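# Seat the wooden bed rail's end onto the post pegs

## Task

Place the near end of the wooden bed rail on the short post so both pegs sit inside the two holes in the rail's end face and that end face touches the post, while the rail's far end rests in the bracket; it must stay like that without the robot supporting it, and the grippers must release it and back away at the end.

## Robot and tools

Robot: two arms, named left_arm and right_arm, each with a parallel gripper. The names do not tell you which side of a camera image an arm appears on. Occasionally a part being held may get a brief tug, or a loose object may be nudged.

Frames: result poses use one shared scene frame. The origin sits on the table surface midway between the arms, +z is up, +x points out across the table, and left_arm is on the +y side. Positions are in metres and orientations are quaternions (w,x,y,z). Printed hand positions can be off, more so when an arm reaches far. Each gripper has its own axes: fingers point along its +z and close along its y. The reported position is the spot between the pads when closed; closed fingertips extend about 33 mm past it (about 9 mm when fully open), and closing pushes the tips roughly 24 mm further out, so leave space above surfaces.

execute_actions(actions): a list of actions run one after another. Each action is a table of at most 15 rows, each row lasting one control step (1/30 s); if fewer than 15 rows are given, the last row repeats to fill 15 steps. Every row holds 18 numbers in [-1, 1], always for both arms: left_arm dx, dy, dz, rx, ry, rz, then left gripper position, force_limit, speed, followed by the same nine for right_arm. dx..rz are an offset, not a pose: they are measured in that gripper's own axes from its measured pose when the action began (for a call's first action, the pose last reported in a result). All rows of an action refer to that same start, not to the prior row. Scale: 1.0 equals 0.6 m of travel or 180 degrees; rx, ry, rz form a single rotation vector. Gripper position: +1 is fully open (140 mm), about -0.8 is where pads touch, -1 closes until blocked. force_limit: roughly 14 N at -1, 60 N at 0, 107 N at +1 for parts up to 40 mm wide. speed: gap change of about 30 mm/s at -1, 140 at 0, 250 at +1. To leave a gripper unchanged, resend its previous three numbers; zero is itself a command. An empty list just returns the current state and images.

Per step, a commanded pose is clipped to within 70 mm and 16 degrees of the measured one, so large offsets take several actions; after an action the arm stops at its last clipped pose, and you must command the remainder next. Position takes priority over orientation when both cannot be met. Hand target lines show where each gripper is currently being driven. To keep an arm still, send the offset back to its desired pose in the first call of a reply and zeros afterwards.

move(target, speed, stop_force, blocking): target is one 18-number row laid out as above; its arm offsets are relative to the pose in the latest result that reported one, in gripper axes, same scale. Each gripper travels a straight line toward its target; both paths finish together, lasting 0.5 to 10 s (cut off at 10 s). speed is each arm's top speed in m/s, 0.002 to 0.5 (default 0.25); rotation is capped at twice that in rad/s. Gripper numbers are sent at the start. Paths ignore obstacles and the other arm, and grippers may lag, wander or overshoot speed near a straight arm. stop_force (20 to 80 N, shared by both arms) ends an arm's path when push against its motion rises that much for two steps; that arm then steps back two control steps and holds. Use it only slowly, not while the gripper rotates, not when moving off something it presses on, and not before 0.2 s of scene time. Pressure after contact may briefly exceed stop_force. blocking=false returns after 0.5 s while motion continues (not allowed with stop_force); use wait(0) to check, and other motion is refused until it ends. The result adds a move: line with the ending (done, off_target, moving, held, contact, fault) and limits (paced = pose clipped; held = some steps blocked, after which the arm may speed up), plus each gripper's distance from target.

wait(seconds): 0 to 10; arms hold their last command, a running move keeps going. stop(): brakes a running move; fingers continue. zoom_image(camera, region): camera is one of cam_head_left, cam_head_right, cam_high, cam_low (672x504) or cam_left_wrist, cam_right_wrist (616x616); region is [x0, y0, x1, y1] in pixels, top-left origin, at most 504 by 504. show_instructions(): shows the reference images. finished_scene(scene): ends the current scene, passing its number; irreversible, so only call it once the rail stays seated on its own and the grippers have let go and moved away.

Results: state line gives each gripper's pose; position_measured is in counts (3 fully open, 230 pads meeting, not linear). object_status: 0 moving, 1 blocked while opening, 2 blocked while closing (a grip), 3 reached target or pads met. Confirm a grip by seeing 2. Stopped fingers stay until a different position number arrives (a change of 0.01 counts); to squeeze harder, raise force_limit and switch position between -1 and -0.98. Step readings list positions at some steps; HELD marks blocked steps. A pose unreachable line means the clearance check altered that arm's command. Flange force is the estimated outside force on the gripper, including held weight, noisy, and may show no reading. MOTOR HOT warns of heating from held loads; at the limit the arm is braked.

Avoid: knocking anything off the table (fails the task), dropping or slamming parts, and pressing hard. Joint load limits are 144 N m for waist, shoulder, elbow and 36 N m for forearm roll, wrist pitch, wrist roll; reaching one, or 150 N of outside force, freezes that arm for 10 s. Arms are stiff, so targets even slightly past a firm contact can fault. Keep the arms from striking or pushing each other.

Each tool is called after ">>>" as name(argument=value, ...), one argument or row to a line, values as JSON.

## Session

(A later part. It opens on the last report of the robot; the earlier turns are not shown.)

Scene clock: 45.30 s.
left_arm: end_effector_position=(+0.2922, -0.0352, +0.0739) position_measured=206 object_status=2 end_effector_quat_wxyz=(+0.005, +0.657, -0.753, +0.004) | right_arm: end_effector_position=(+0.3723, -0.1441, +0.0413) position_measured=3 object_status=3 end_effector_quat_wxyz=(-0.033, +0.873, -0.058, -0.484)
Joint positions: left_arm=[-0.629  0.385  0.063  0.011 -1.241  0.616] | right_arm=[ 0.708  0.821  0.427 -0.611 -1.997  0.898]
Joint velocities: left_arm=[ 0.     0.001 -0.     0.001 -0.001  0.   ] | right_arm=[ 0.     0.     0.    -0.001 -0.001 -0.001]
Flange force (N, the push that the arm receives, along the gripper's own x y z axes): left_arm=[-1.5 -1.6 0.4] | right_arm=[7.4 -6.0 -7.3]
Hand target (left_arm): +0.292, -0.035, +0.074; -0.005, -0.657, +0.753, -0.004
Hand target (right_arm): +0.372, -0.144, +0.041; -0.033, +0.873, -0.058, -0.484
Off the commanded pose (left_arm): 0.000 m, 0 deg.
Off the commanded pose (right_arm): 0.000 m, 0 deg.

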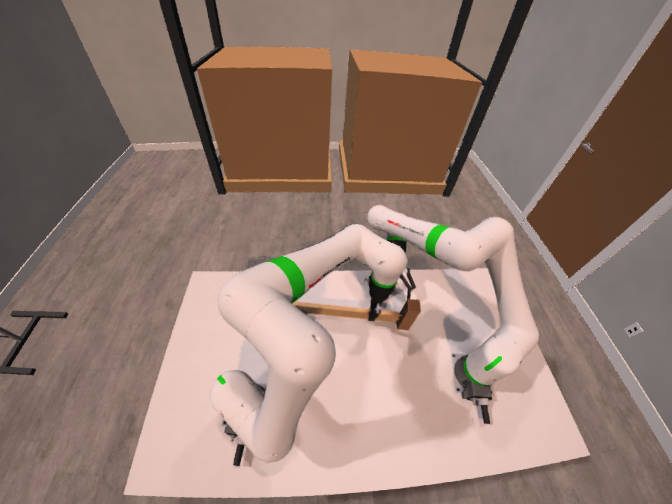

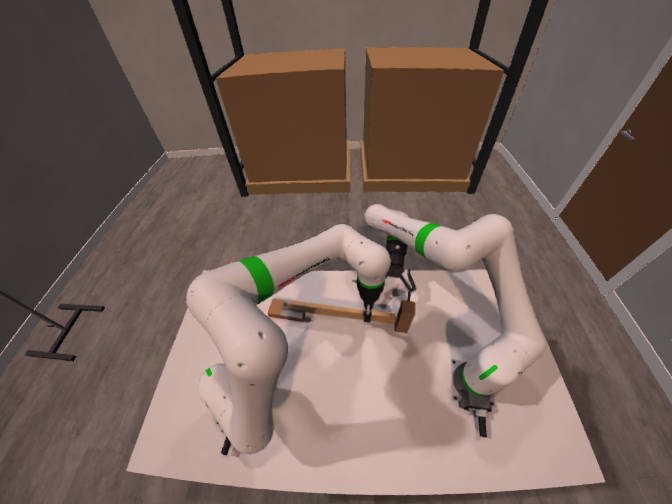

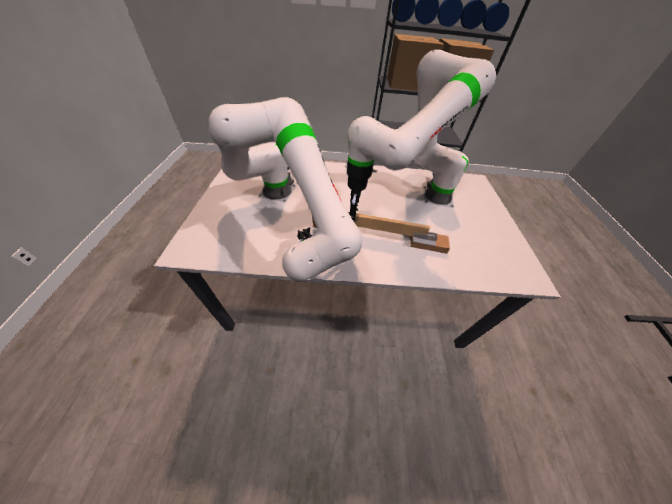

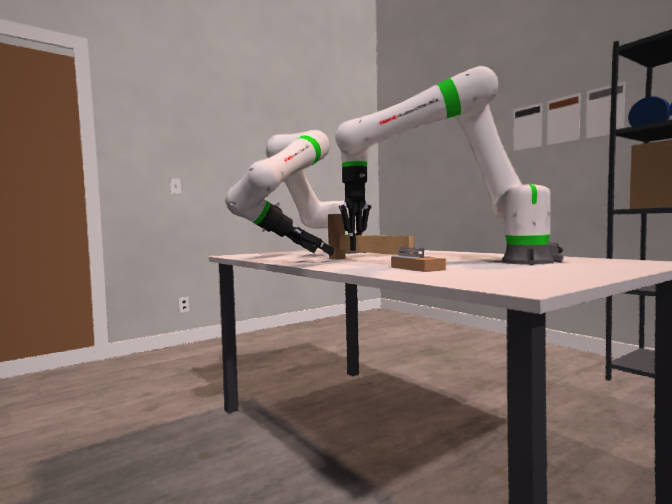

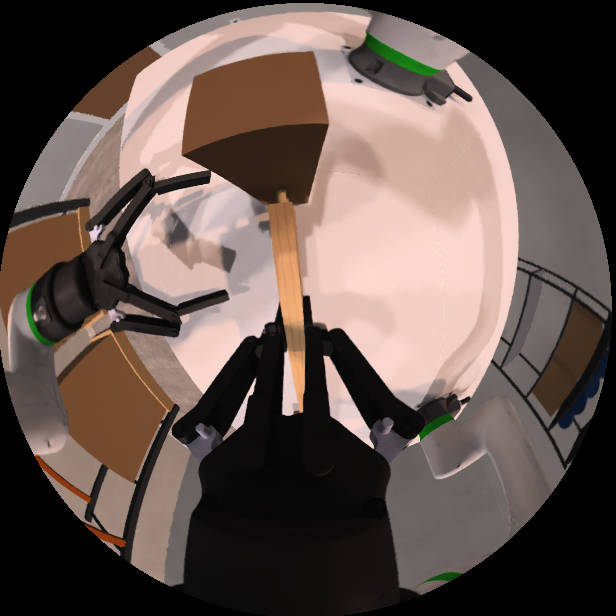

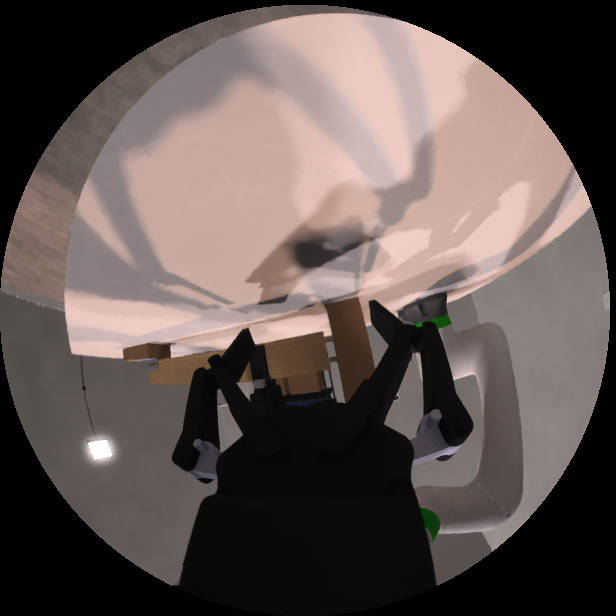

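>>> move(
  target=[0.025, 0, 0.0004, 0, 0, 0, -1, 0.2, -0.3, 0, 0, 0, 0, 0, 0, 1, 0, 0],
  speed=0.004,
  stop_force=20,
)

Scene clock: 46.87 s.
left_arm: end_effector_position=(+0.2917, -0.0383, +0.0739) position_measured=206 object_status=2 end_effector_quat_wxyz=(+0.005, +0.658, -0.753, +0.004) | right_arm: end_effector_position=(+0.3722, -0.1442, +0.0413) position_measured=3 object_status=3 end_effector_quat_wxyz=(-0.033, +0.873, -0.058, -0.484)
Joint positions: left_arm=[-0.634  0.391  0.071  0.011 -1.244  0.621] | right_arm=[ 0.708  0.822  0.427 -0.611 -1.997  0.898]
Joint velocities: left_arm=[ 0.002 -0.001 -0.002 -0.     0.004 -0.004] | right_arm=[ 0.    -0.     0.     0.001 -0.    -0.001]
Flange force (N, the push that the arm receives, along the gripper's own x y z axes): left_arm=[-21.4 -5.8 -1.4] | right_arm=[8.8 -7.5 -7.9]
Hand target (left_arm): +0.292, -0.038, +0.074; -0.005, -0.658, +0.753, -0.004
Hand target (right_arm): +0.372, -0.144, +0.041; -0.033, +0.873, -0.058, -0.484
Off the commanded pose (left_arm): 0.012 m, 0 deg.
Off the commanded pose (right_arm): 0.000 m, 0 deg.
move: contact (left_arm)

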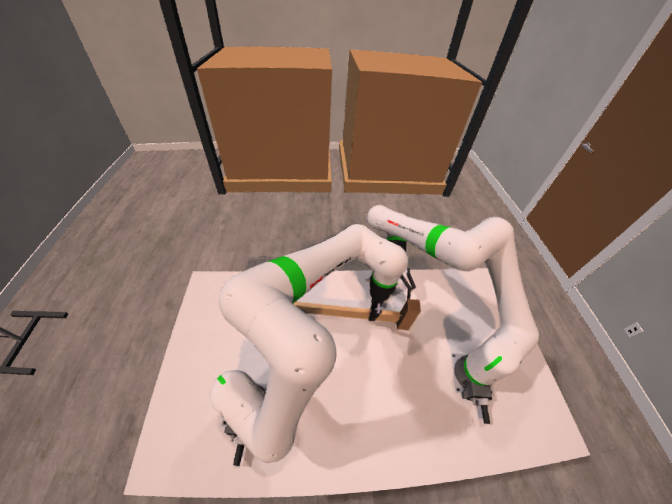

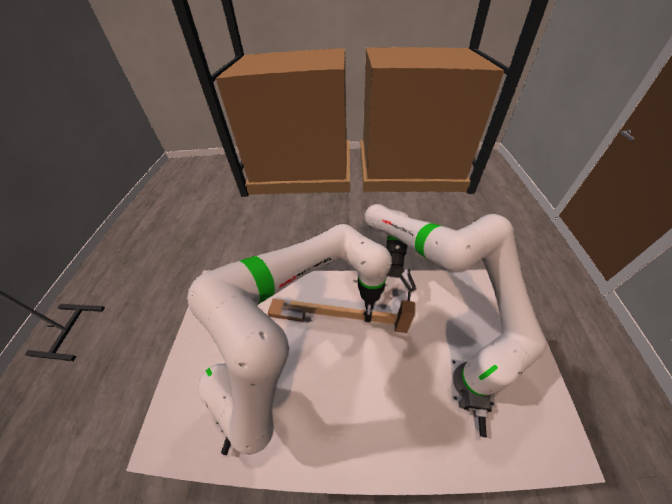

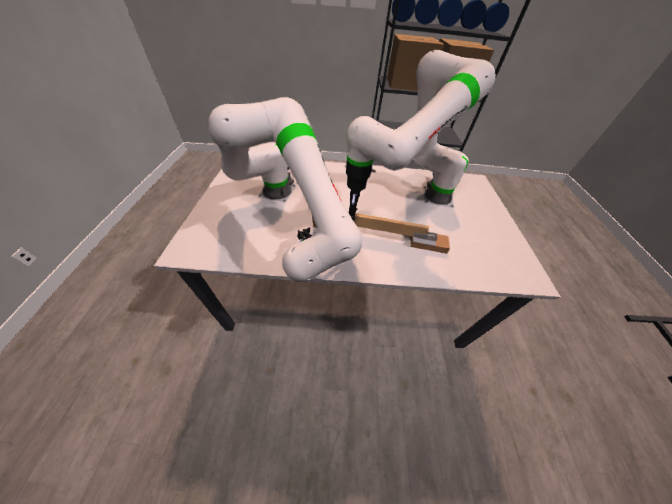

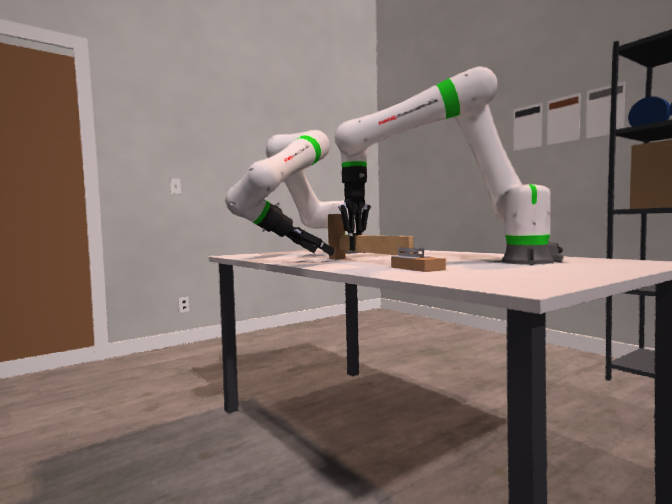

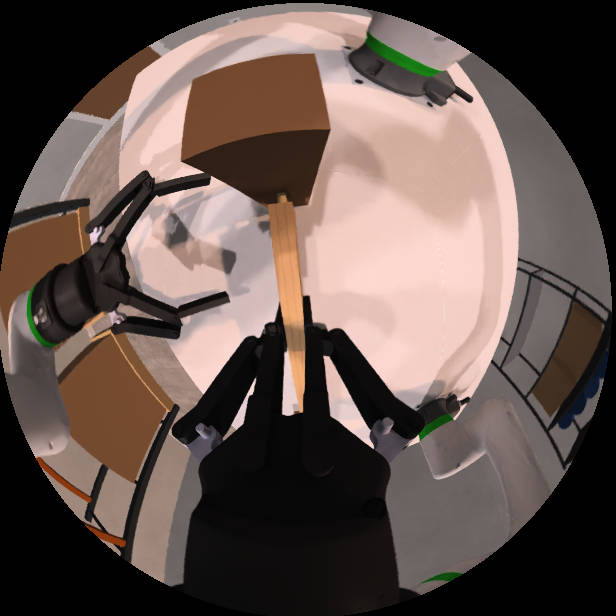

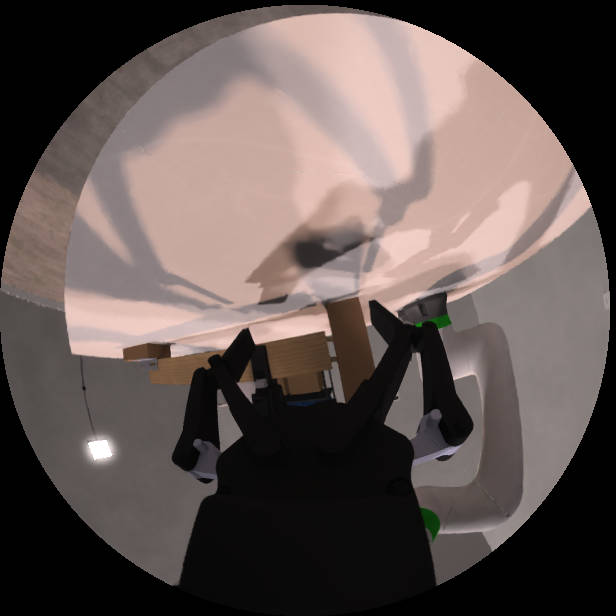

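>>> zoom_image(
  camera="cam_right_wrist",
  region=[300, 322, 356, 378],
)

>>> zoom_image(
  camera="cam_left_wrist",
  region=[258, 176, 314, 232],
)

Region (300, 322, 356, 378) of cam_right_wrist's 616x616 image, scaled by 9.000, with more detail than that image has.

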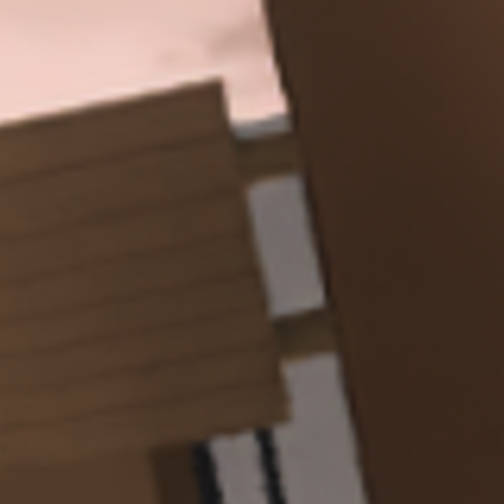

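Region (258, 176, 314, 232) of cam_left_wrist's 616x616 image, scaled by 9.000, with more detail than that image has.

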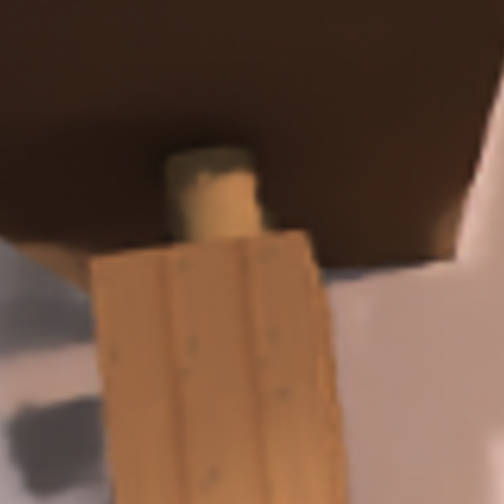

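>>> zoom_image(
  camera="cam_left_wrist",
  region=[264, 186, 300, 222],
)

Region (264, 186, 300, 222) of cam_left_wrist's 616x616 image, scaled by 14.000, with more detail than that image has.

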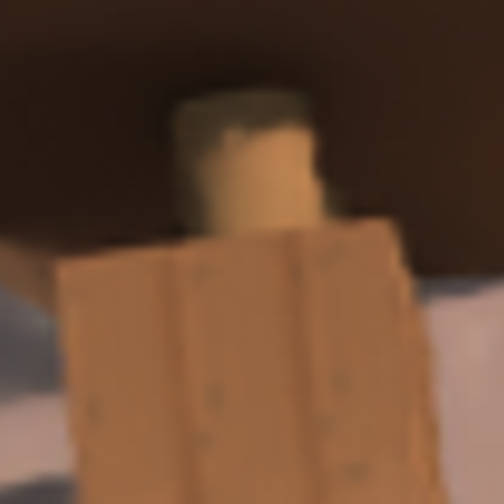

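>>> execute_actions(
  actions=[
    [[-0.0004,0,0,0,0,0,-1,0.2,-0.3,0,0,0,0,0,0,1,0,0],[-0.0008,0,0,0,0,0,-1,0.2,-0.3,0,0,0,0,0,0,1,0,0],[-0.001,0.0002,0,0,0,0,-1,0.2,-0.3,0,0,0,0,0,0,1,0,0],[-0.001,0.0004,0,0,0,0,-1,0.2,-0.3,0,0,0,0,0,0,1,0,0],[-0.001,0.0006,0,0,0,0,-1,0.2,-0.3,0,0,0,0,0,0,1,0,0],[-0.001,0.0007,0,0,0,0,-1,0.2,-0.3,0,0,0,0,0,0,1,0,0],[-0.001,0.0007,0,0,0,0,-1,0.2,-0.3,0,0,0,0,0,0,1,0,0],[-0.0008,0.0007,0,0,0,0,-1,0.2,-0.3,0,0,0,0,0,0,1,0,0],[-0.0006,0.0007,0,0,0,0,-1,0.2,-0.3,0,0,0,0,0,0,1,0,0],[-0.0004,0.0007,0,0,0,0,-1,0.2,-0.3,0,0,0,0,0,0,1,0,0],[-0.0002,0.0007,0,0,0,0,-1,0.2,-0.3,0,0,0,0,0,0,1,0,0],[0,0.0007,0,0,0,0,-1,0.2,-0.3,0,0,0,0,0,0,1,0,0],[0.0002,0.0007,0,0,0,0,-1,0.2,-0.3,0,0,0,0,0,0,1,0,0]],
  ],
)

Scene clock: 50.20 s.
left_arm: end_effector_position=(+0.2913, -0.0382, +0.0739) position_measured=206 object_status=2 end_effector_quat_wxyz=(+0.005, +0.658, -0.753, +0.004) | right_arm: end_effector_position=(+0.3723, -0.1442, +0.0413) position_measured=3 object_status=3 end_effector_quat_wxyz=(-0.033, +0.873, -0.058, -0.484)
Joint positions: left_arm=[-0.634  0.39   0.071  0.011 -1.244  0.622] | right_arm=[ 0.708  0.821  0.427 -0.611 -1.997  0.898]
Joint velocities: left_arm=[-0.003  0.004  0.004 -0.002 -0.001  0.004] | right_arm=[-0.    -0.    -0.    -0.    -0.     0.001]
Flange force (N, the push that the arm receives, along the gripper's own x y z axes): left_arm=[-22.4 1.0 -6.6] | right_arm=[7.5 -5.4 -10.6]
Hand target (left_arm): +0.291, -0.038, +0.074; -0.005, -0.658, +0.753, -0.004
Hand target (right_arm): +0.372, -0.144, +0.041; -0.033, +0.873, -0.058, -0.484
Off the commanded pose (left_arm): 0.000 m, 0 deg.
Off the commanded pose (right_arm): 0.000 m, 0 deg.
Step readings (end_effector_position):
0: left_arm (+0.2918, -0.0383, +0.0739) | right_arm (+0.3723, -0.1442, +0.0413)
1: left_arm (+0.2918, -0.0383, +0.0739) | right_arm (+0.3723, -0.1442, +0.0413)
2: left_arm (+0.2918, -0.0383, +0.0740) | right_arm (+0.3723, -0.1442, +0.0413)
4: left_arm (+0.2917, -0.0380, +0.0739) | right_arm (+0.3723, -0.1442, +0.0413)
8: left_arm (+0.2914, -0.0377, +0.0739) | right_arm (+0.3723, -0.1442, +0.0413)
15: end_effector_position above

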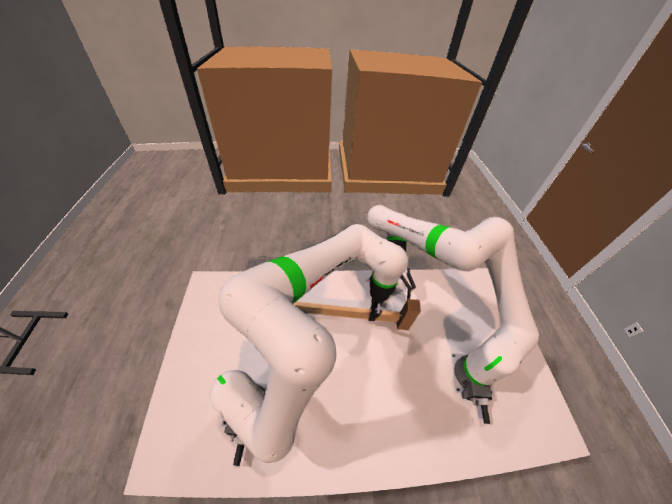

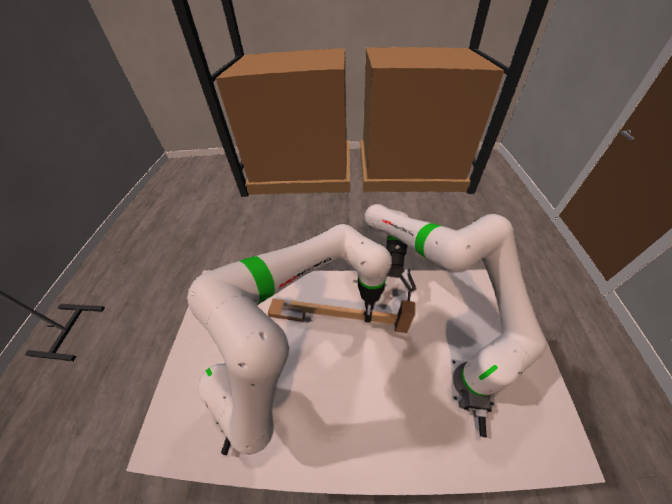

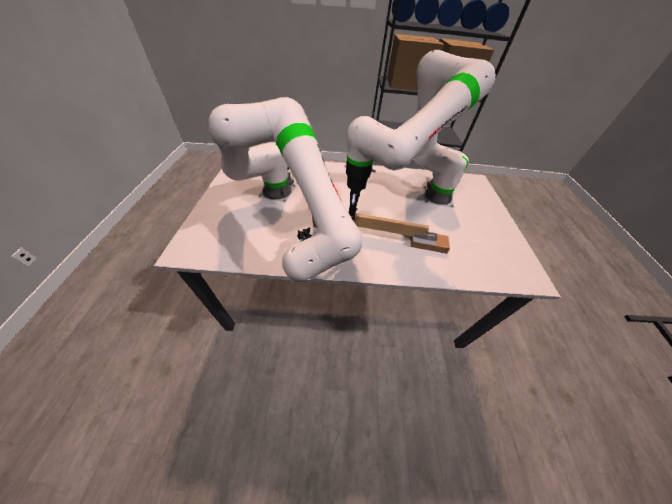

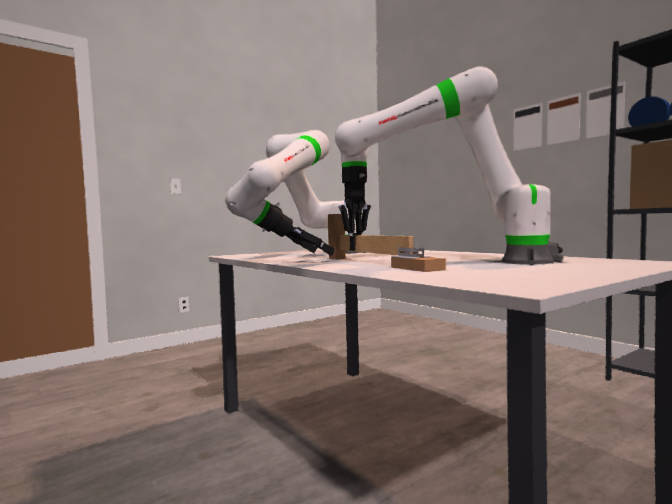

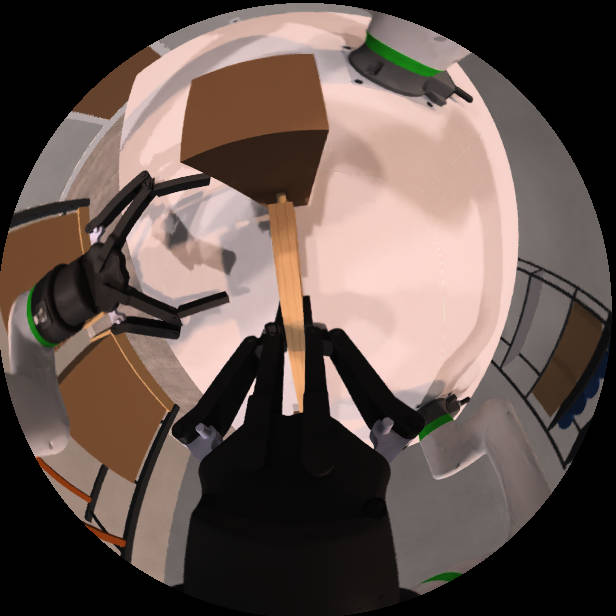

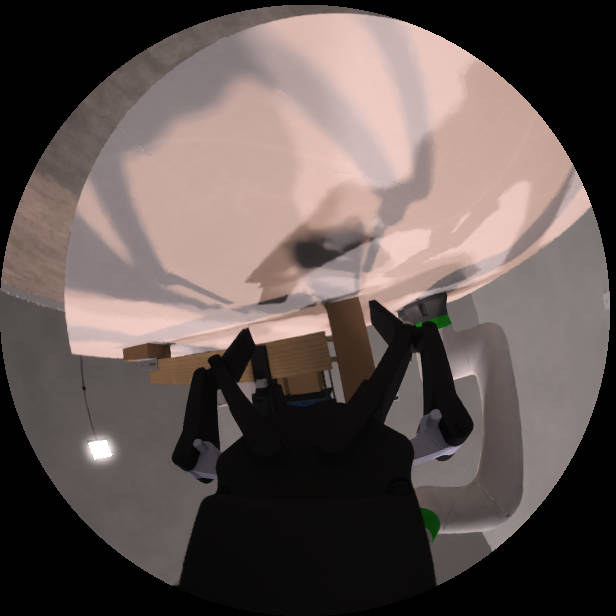

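>>> zoom_image(
  camera="cam_left_wrist",
  region=[264, 186, 300, 222],
)

>>> zoom_image(
  camera="cam_right_wrist",
  region=[310, 326, 352, 374],
)

Region (264, 186, 300, 222) of cam_left_wrist's 616x616 image, scaled by 14.000, with more detail than that image has.

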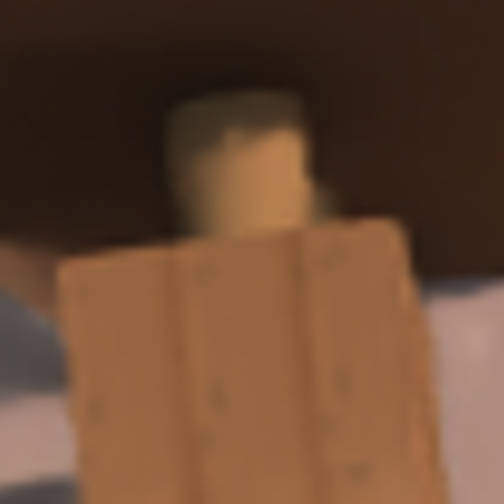

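Region (310, 326, 352, 374) of cam_right_wrist's 616x616 image, scaled by 10.500, with more detail than that image has; it fills the left 441 columns of this view, and the rest is white.

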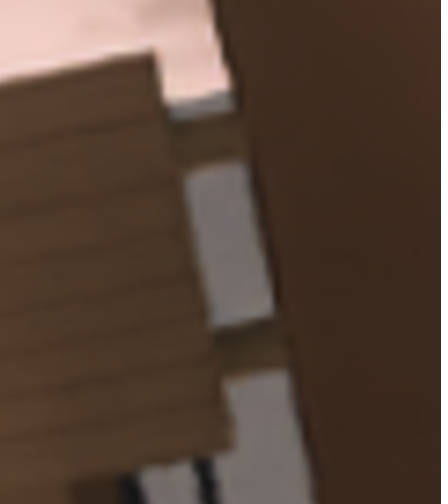

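>>> zoom_image(
  camera="cam_left_wrist",
  region=[240, 150, 340, 250],
)

Region (240, 150, 340, 250) of cam_left_wrist's 616x616 image, scaled by 5.040, with more detail than that image has.

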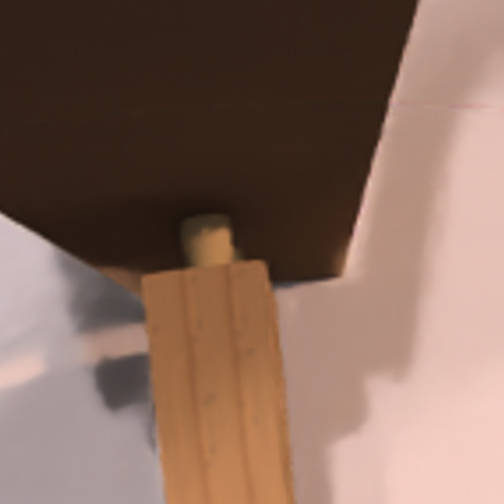

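>>> zoom_image(
  camera="cam_left_wrist",
  region=[282, 196, 306, 220],
)

Region (282, 196, 306, 220) of cam_left_wrist's 616x616 image, scaled by 21.000, with more detail than that image has.

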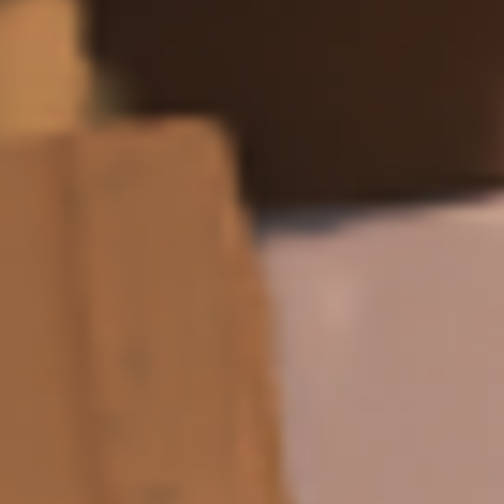

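>>> execute_actions(
  actions=[
    [[-0.0004,0,0,0,0,0,-1,0.2,-0.3,0,0,0,0,0,0,1,0,0],[-0.0008,0,0,0,0,0,-1,0.2,-0.3,0,0,0,0,0,0,1,0,0],[-0.001,-0.0002,0.0001,0,0,0,-1,0.2,-0.3,0,0,0,0,0,0,1,0,0],[-0.001,-0.0004,0.0002,0,0,0,-1,0.2,-0.3,0,0,0,0,0,0,1,0,0],[-0.001,-0.0006,0.0004,0,0,0,-1,0.2,-0.3,0,0,0,0,0,0,1,0,0],[-0.001,-0.0006,0.00045,0,0,0,-1,0.2,-0.3,0,0,0,0,0,0,1,0,0],[-0.001,-0.0006,0.00045,0,0,0,-1,0.2,-0.3,0,0,0,0,0,0,1,0,0],[-0.0008,-0.0006,0.00045,0,0,0,-1,0.2,-0.3,0,0,0,0,0,0,1,0,0],[-0.0006,-0.0006,0.00045,0,0,0,-1,0.2,-0.3,0,0,0,0,0,0,1,0,0],[-0.0004,-0.0006,0.00045,0,0,0,-1,0.2,-0.3,0,0,0,0,0,0,1,0,0],[-0.0002,-0.0006,0.00045,0,0,0,-1,0.2,-0.3,0,0,0,0,0,0,1,0,0],[0,-0.0006,0.00045,0,0,0,-1,0.2,-0.3,0,0,0,0,0,0,1,0,0],[0.0002,-0.0006,0.00045,0,0,0,-1,0.2,-0.3,0,0,0,0,0,0,1,0,0]],
  ],
)

Scene clock: 54.50 s.
left_arm: end_effector_position=(+0.2918, -0.0383, +0.0736) position_measured=206 object_status=2 end_effector_quat_wxyz=(+0.005, +0.658, -0.753, +0.004) | right_arm: end_effector_position=(+0.3722, -0.1442, +0.0413) position_measured=3 object_status=3 end_effector_quat_wxyz=(-0.033, +0.873, -0.058, -0.484)
Joint positions: left_arm=[-0.633  0.391  0.071  0.011 -1.243  0.621] | right_arm=[ 0.708  0.822  0.427 -0.611 -1.997  0.898]
Joint velocities: left_arm=[-0.003  0.001  0.004 -0.004 -0.003  0.008] | right_arm=[ 0.001 -0.    -0.001  0.001 -0.    -0.   ]
Flange force (N, the push that the arm receives, along the gripper's own x y z axes): left_arm=[-19.3 2.4 -4.4] | right_arm=[4.0 -4.1 -4.2]
Hand target (left_arm): +0.292, -0.038, +0.074; -0.005, -0.658, +0.753, -0.004
Hand target (right_arm): +0.372, -0.144, +0.041; -0.033, +0.873, -0.058, -0.484
Off the commanded pose (left_arm): 0.000 m, 0 deg.
Off the commanded pose (right_arm): 0.000 m, 0 deg.
Step readings (end_effector_position):
0: left_arm (+0.2913, -0.0383, +0.0739) | right_arm (+0.3722, -0.1442, +0.0413)
1: left_arm (+0.2913, -0.0383, +0.0739) | right_arm (+0.3722, -0.1442, +0.0413)
2: left_arm (+0.2912, -0.0383, +0.0738) | right_arm (+0.3722, -0.1442, +0.0413)
4: left_arm (+0.2913, -0.0381, +0.0738) | right_arm (+0.3722, -0.1442, +0.0413)
8: left_arm (+0.2916, -0.0379, +0.0737) | right_arm (+0.3722, -0.1442, +0.0413)
15: end_effector_position above

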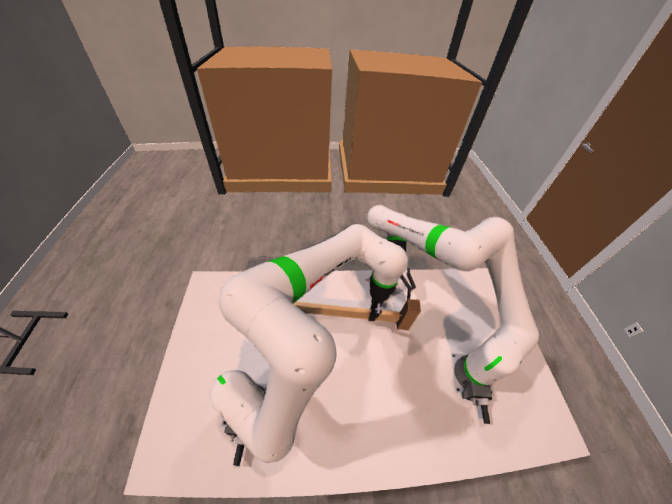

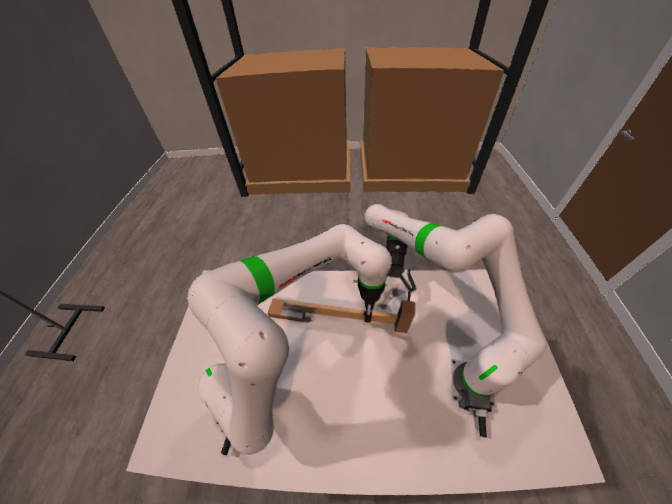

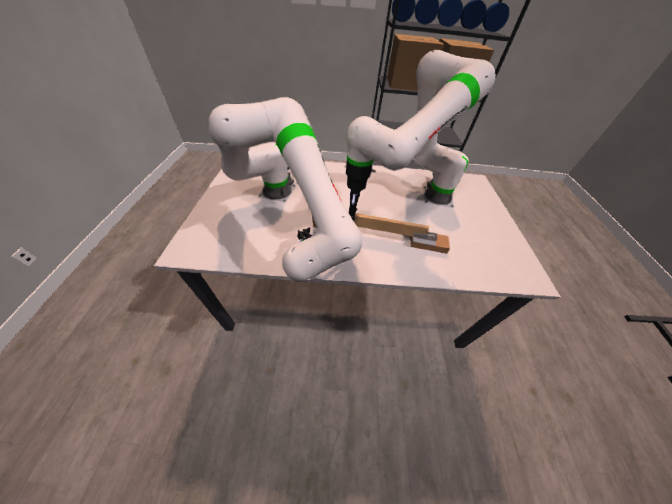

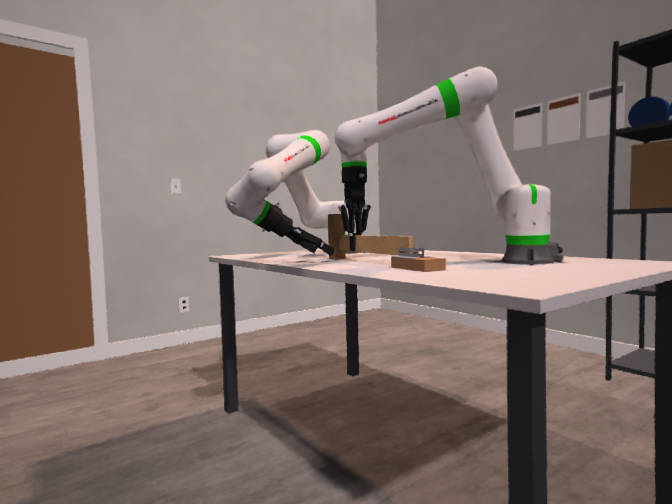

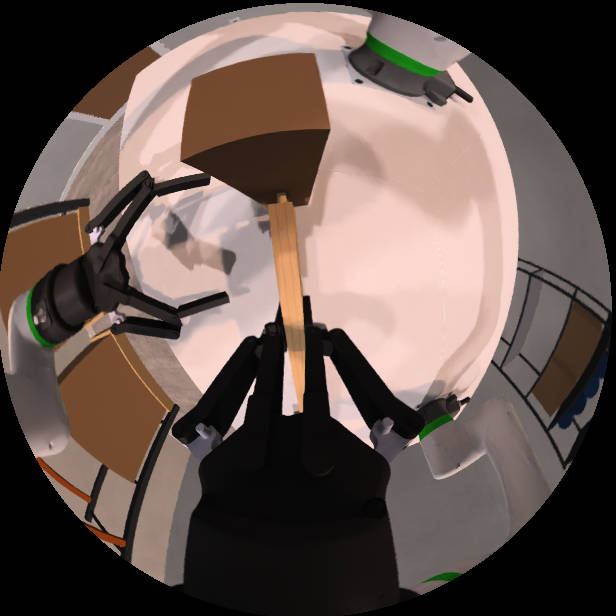

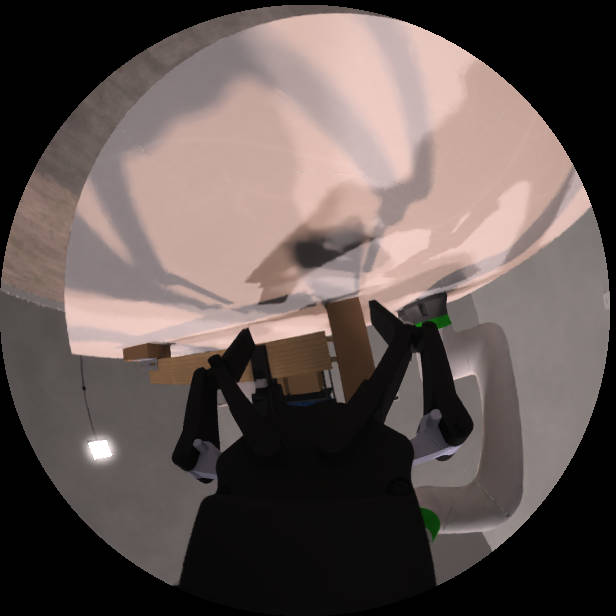

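>>> zoom_image(
  camera="cam_left_wrist",
  region=[264, 186, 300, 222],
)

>>> zoom_image(
  camera="cam_right_wrist",
  region=[310, 326, 352, 374],
)

Region (264, 186, 300, 222) of cam_left_wrist's 616x616 image, scaled by 14.000, with more detail than that image has.

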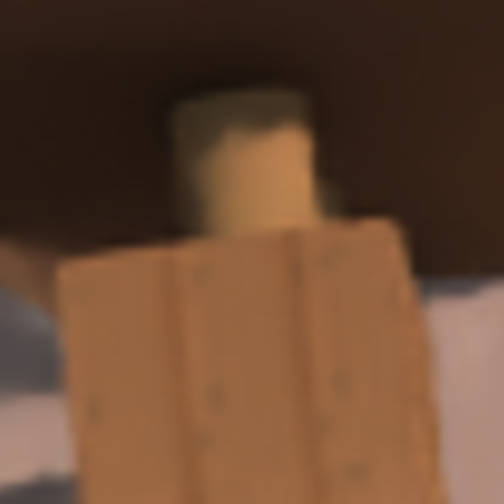

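Region (310, 326, 352, 374) of cam_right_wrist's 616x616 image, scaled by 10.500, with more detail than that image has; it fills the left 441 columns of this view, and the rest is white.

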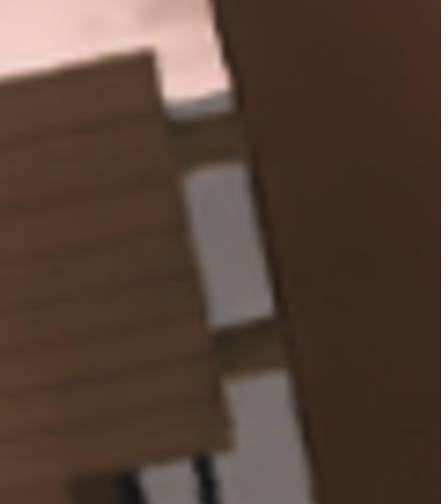

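>>> execute_actions(
  actions=[
    [[-0.0004,0,0,0,0,0,-1,0.2,-0.3,0,0,0,0,0,0,1,0,0],[-0.0008,0,0,0,0,0,-1,0.2,-0.3,0,0,0,0,0,0,1,0,0],[-0.001,0,-0.0003,0,0,0,-1,0.2,-0.3,0,0,0,0,0,0,1,0,0],[-0.001,0,-0.0006,0,0,0,-1,0.2,-0.3,0,0,0,0,0,0,1,0,0],[-0.001,0,-0.0009,0,0,0,-1,0.2,-0.3,0,0,0,0,0,0,1,0,0],[-0.001,0,-0.0011,0,0,0,-1,0.2,-0.3,0,0,0,0,0,0,1,0,0],[-0.001,0,-0.0011,0,0,0,-1,0.2,-0.3,0,0,0,0,0,0,1,0,0],[-0.0009,0,-0.0011,0,0,0,-1,0.2,-0.3,0,0,0,0,0,0,1,0,0],[-0.0007,0,-0.0011,0,0,0,-1,0.2,-0.3,0,0,0,0,0,0,1,0,0],[-0.0004,0,-0.0011,0,0,0,-1,0.2,-0.3,0,0,0,0,0,0,1,0,0],[-0.0002,0,-0.0011,0,0,0,-1,0.2,-0.3,0,0,0,0,0,0,1,0,0],[0,0,-0.0011,0,0,0,-1,0.2,-0.3,0,0,0,0,0,0,1,0,0],[0.0002,0,-0.0011,0,0,0,-1,0.2,-0.3,0,0,0,0,0,0,1,0,0]],
  ],
)

Scene clock: 55.83 s.
left_arm: end_effector_position=(+0.2919, -0.0382, +0.0743) position_measured=206 object_status=2 end_effector_quat_wxyz=(+0.005, +0.658, -0.753, +0.004) | right_arm: end_effector_position=(+0.3722, -0.1442, +0.0413) position_measured=3 object_status=3 end_effector_quat_wxyz=(-0.033, +0.873, -0.058, -0.484)
Joint positions: left_arm=[-0.633  0.391  0.072  0.011 -1.245  0.621] | right_arm=[ 0.708  0.822  0.427 -0.611 -1.997  0.898]
Joint velocities: left_arm=[-0.003  0.002  0.003  0.    -0.     0.007] | right_arm=[ 0.     0.001 -0.001 -0.001 -0.     0.001]
Flange force (N, the push that the arm receives, along the gripper's own x y z axes): left_arm=[-15.4 -0.6 -6.7] | right_arm=[9.5 -8.2 -11.0]
Hand target (left_arm): +0.292, -0.038, +0.074; -0.005, -0.658, +0.753, -0.004
Hand target (right_arm): +0.372, -0.144, +0.041; -0.033, +0.873, -0.058, -0.484
Off the commanded pose (left_arm): 0.000 m, 0 deg.
Off the commanded pose (right_arm): 0.000 m, 0 deg.
Step readings (end_effector_position):
0: left_arm (+0.2917, -0.0384, +0.0736) | right_arm (+0.3722, -0.1442, +0.0413)
1: left_arm (+0.2917, -0.0384, +0.0736) | right_arm (+0.3722, -0.1442, +0.0413)
2: left_arm (+0.2917, -0.0383, +0.0736) | right_arm (+0.3722, -0.1442, +0.0413)
4: left_arm (+0.2916, -0.0380, +0.0736) | right_arm (+0.3722, -0.1442, +0.0413)
8: left_arm (+0.2918, -0.0378, +0.0741) | right_arm (+0.3722, -0.1442, +0.0413)
15: end_effector_position above

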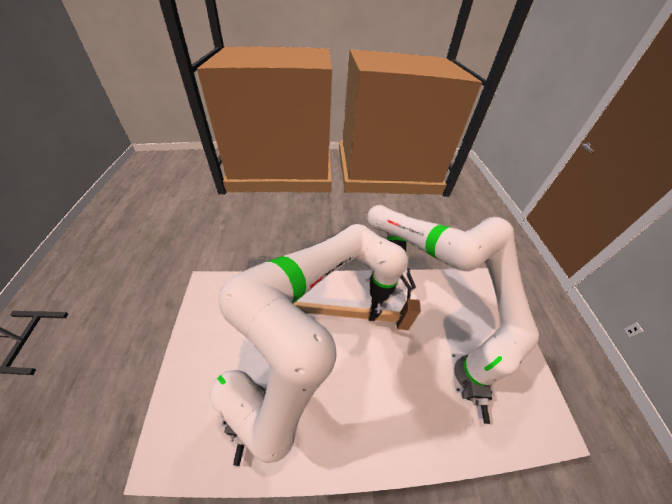

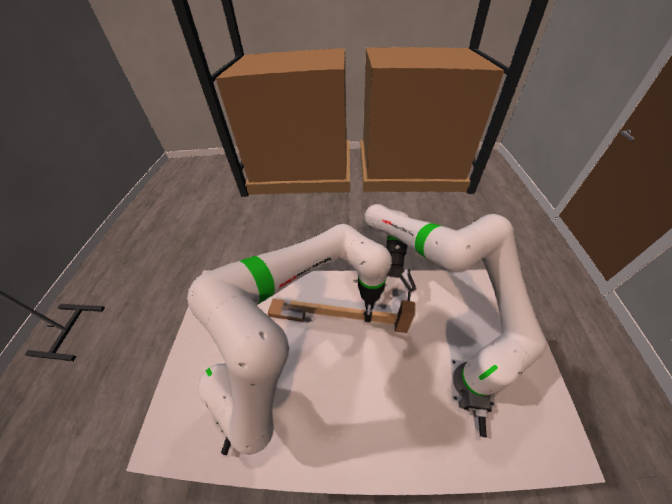

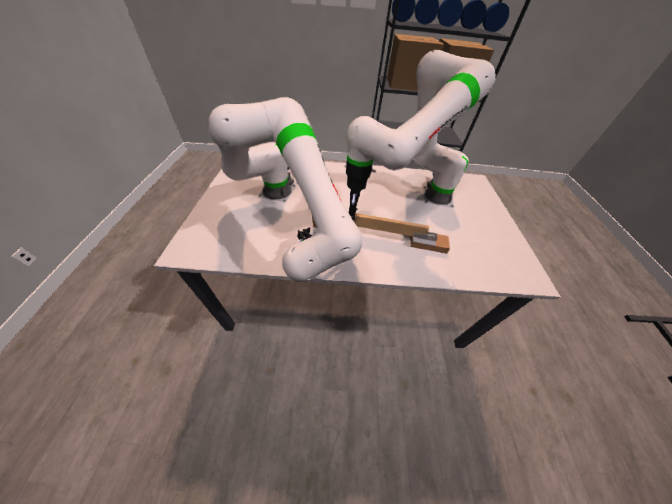

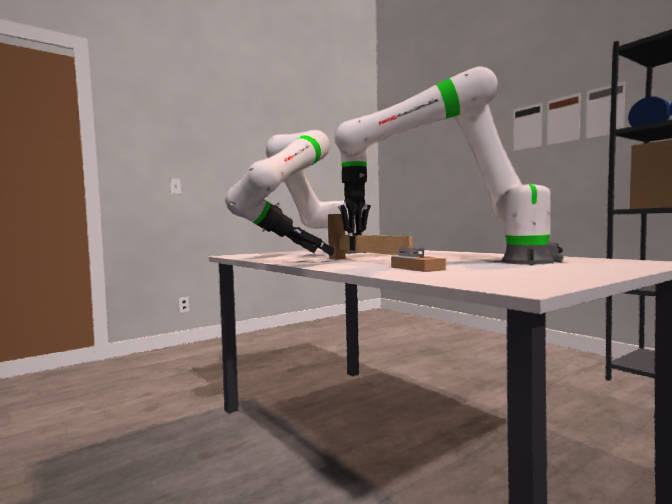

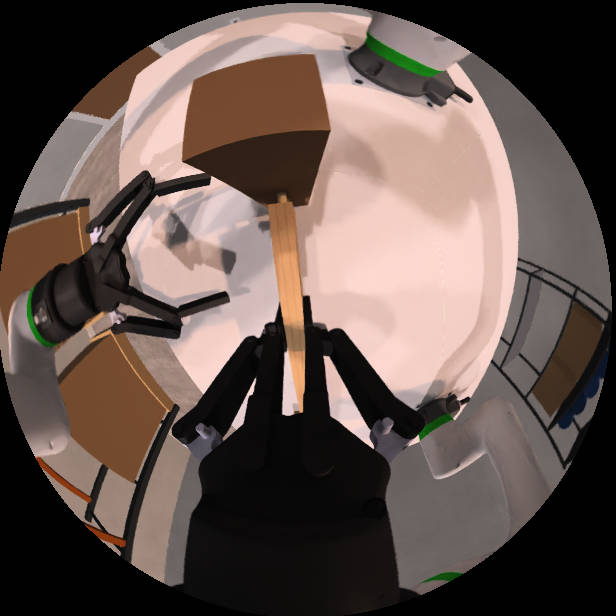

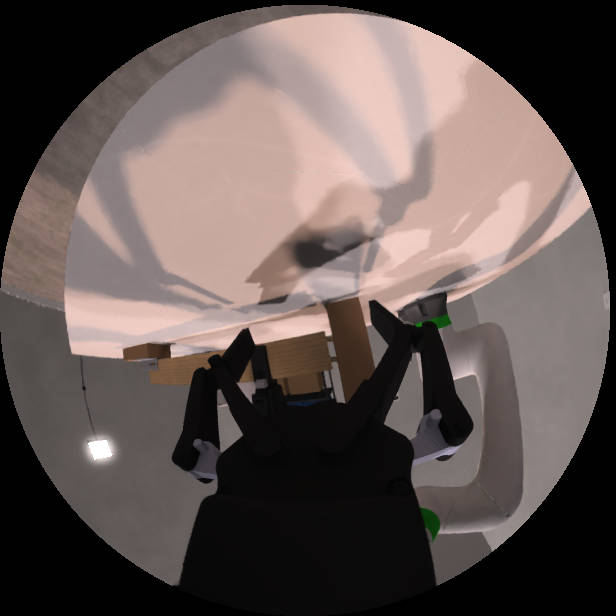

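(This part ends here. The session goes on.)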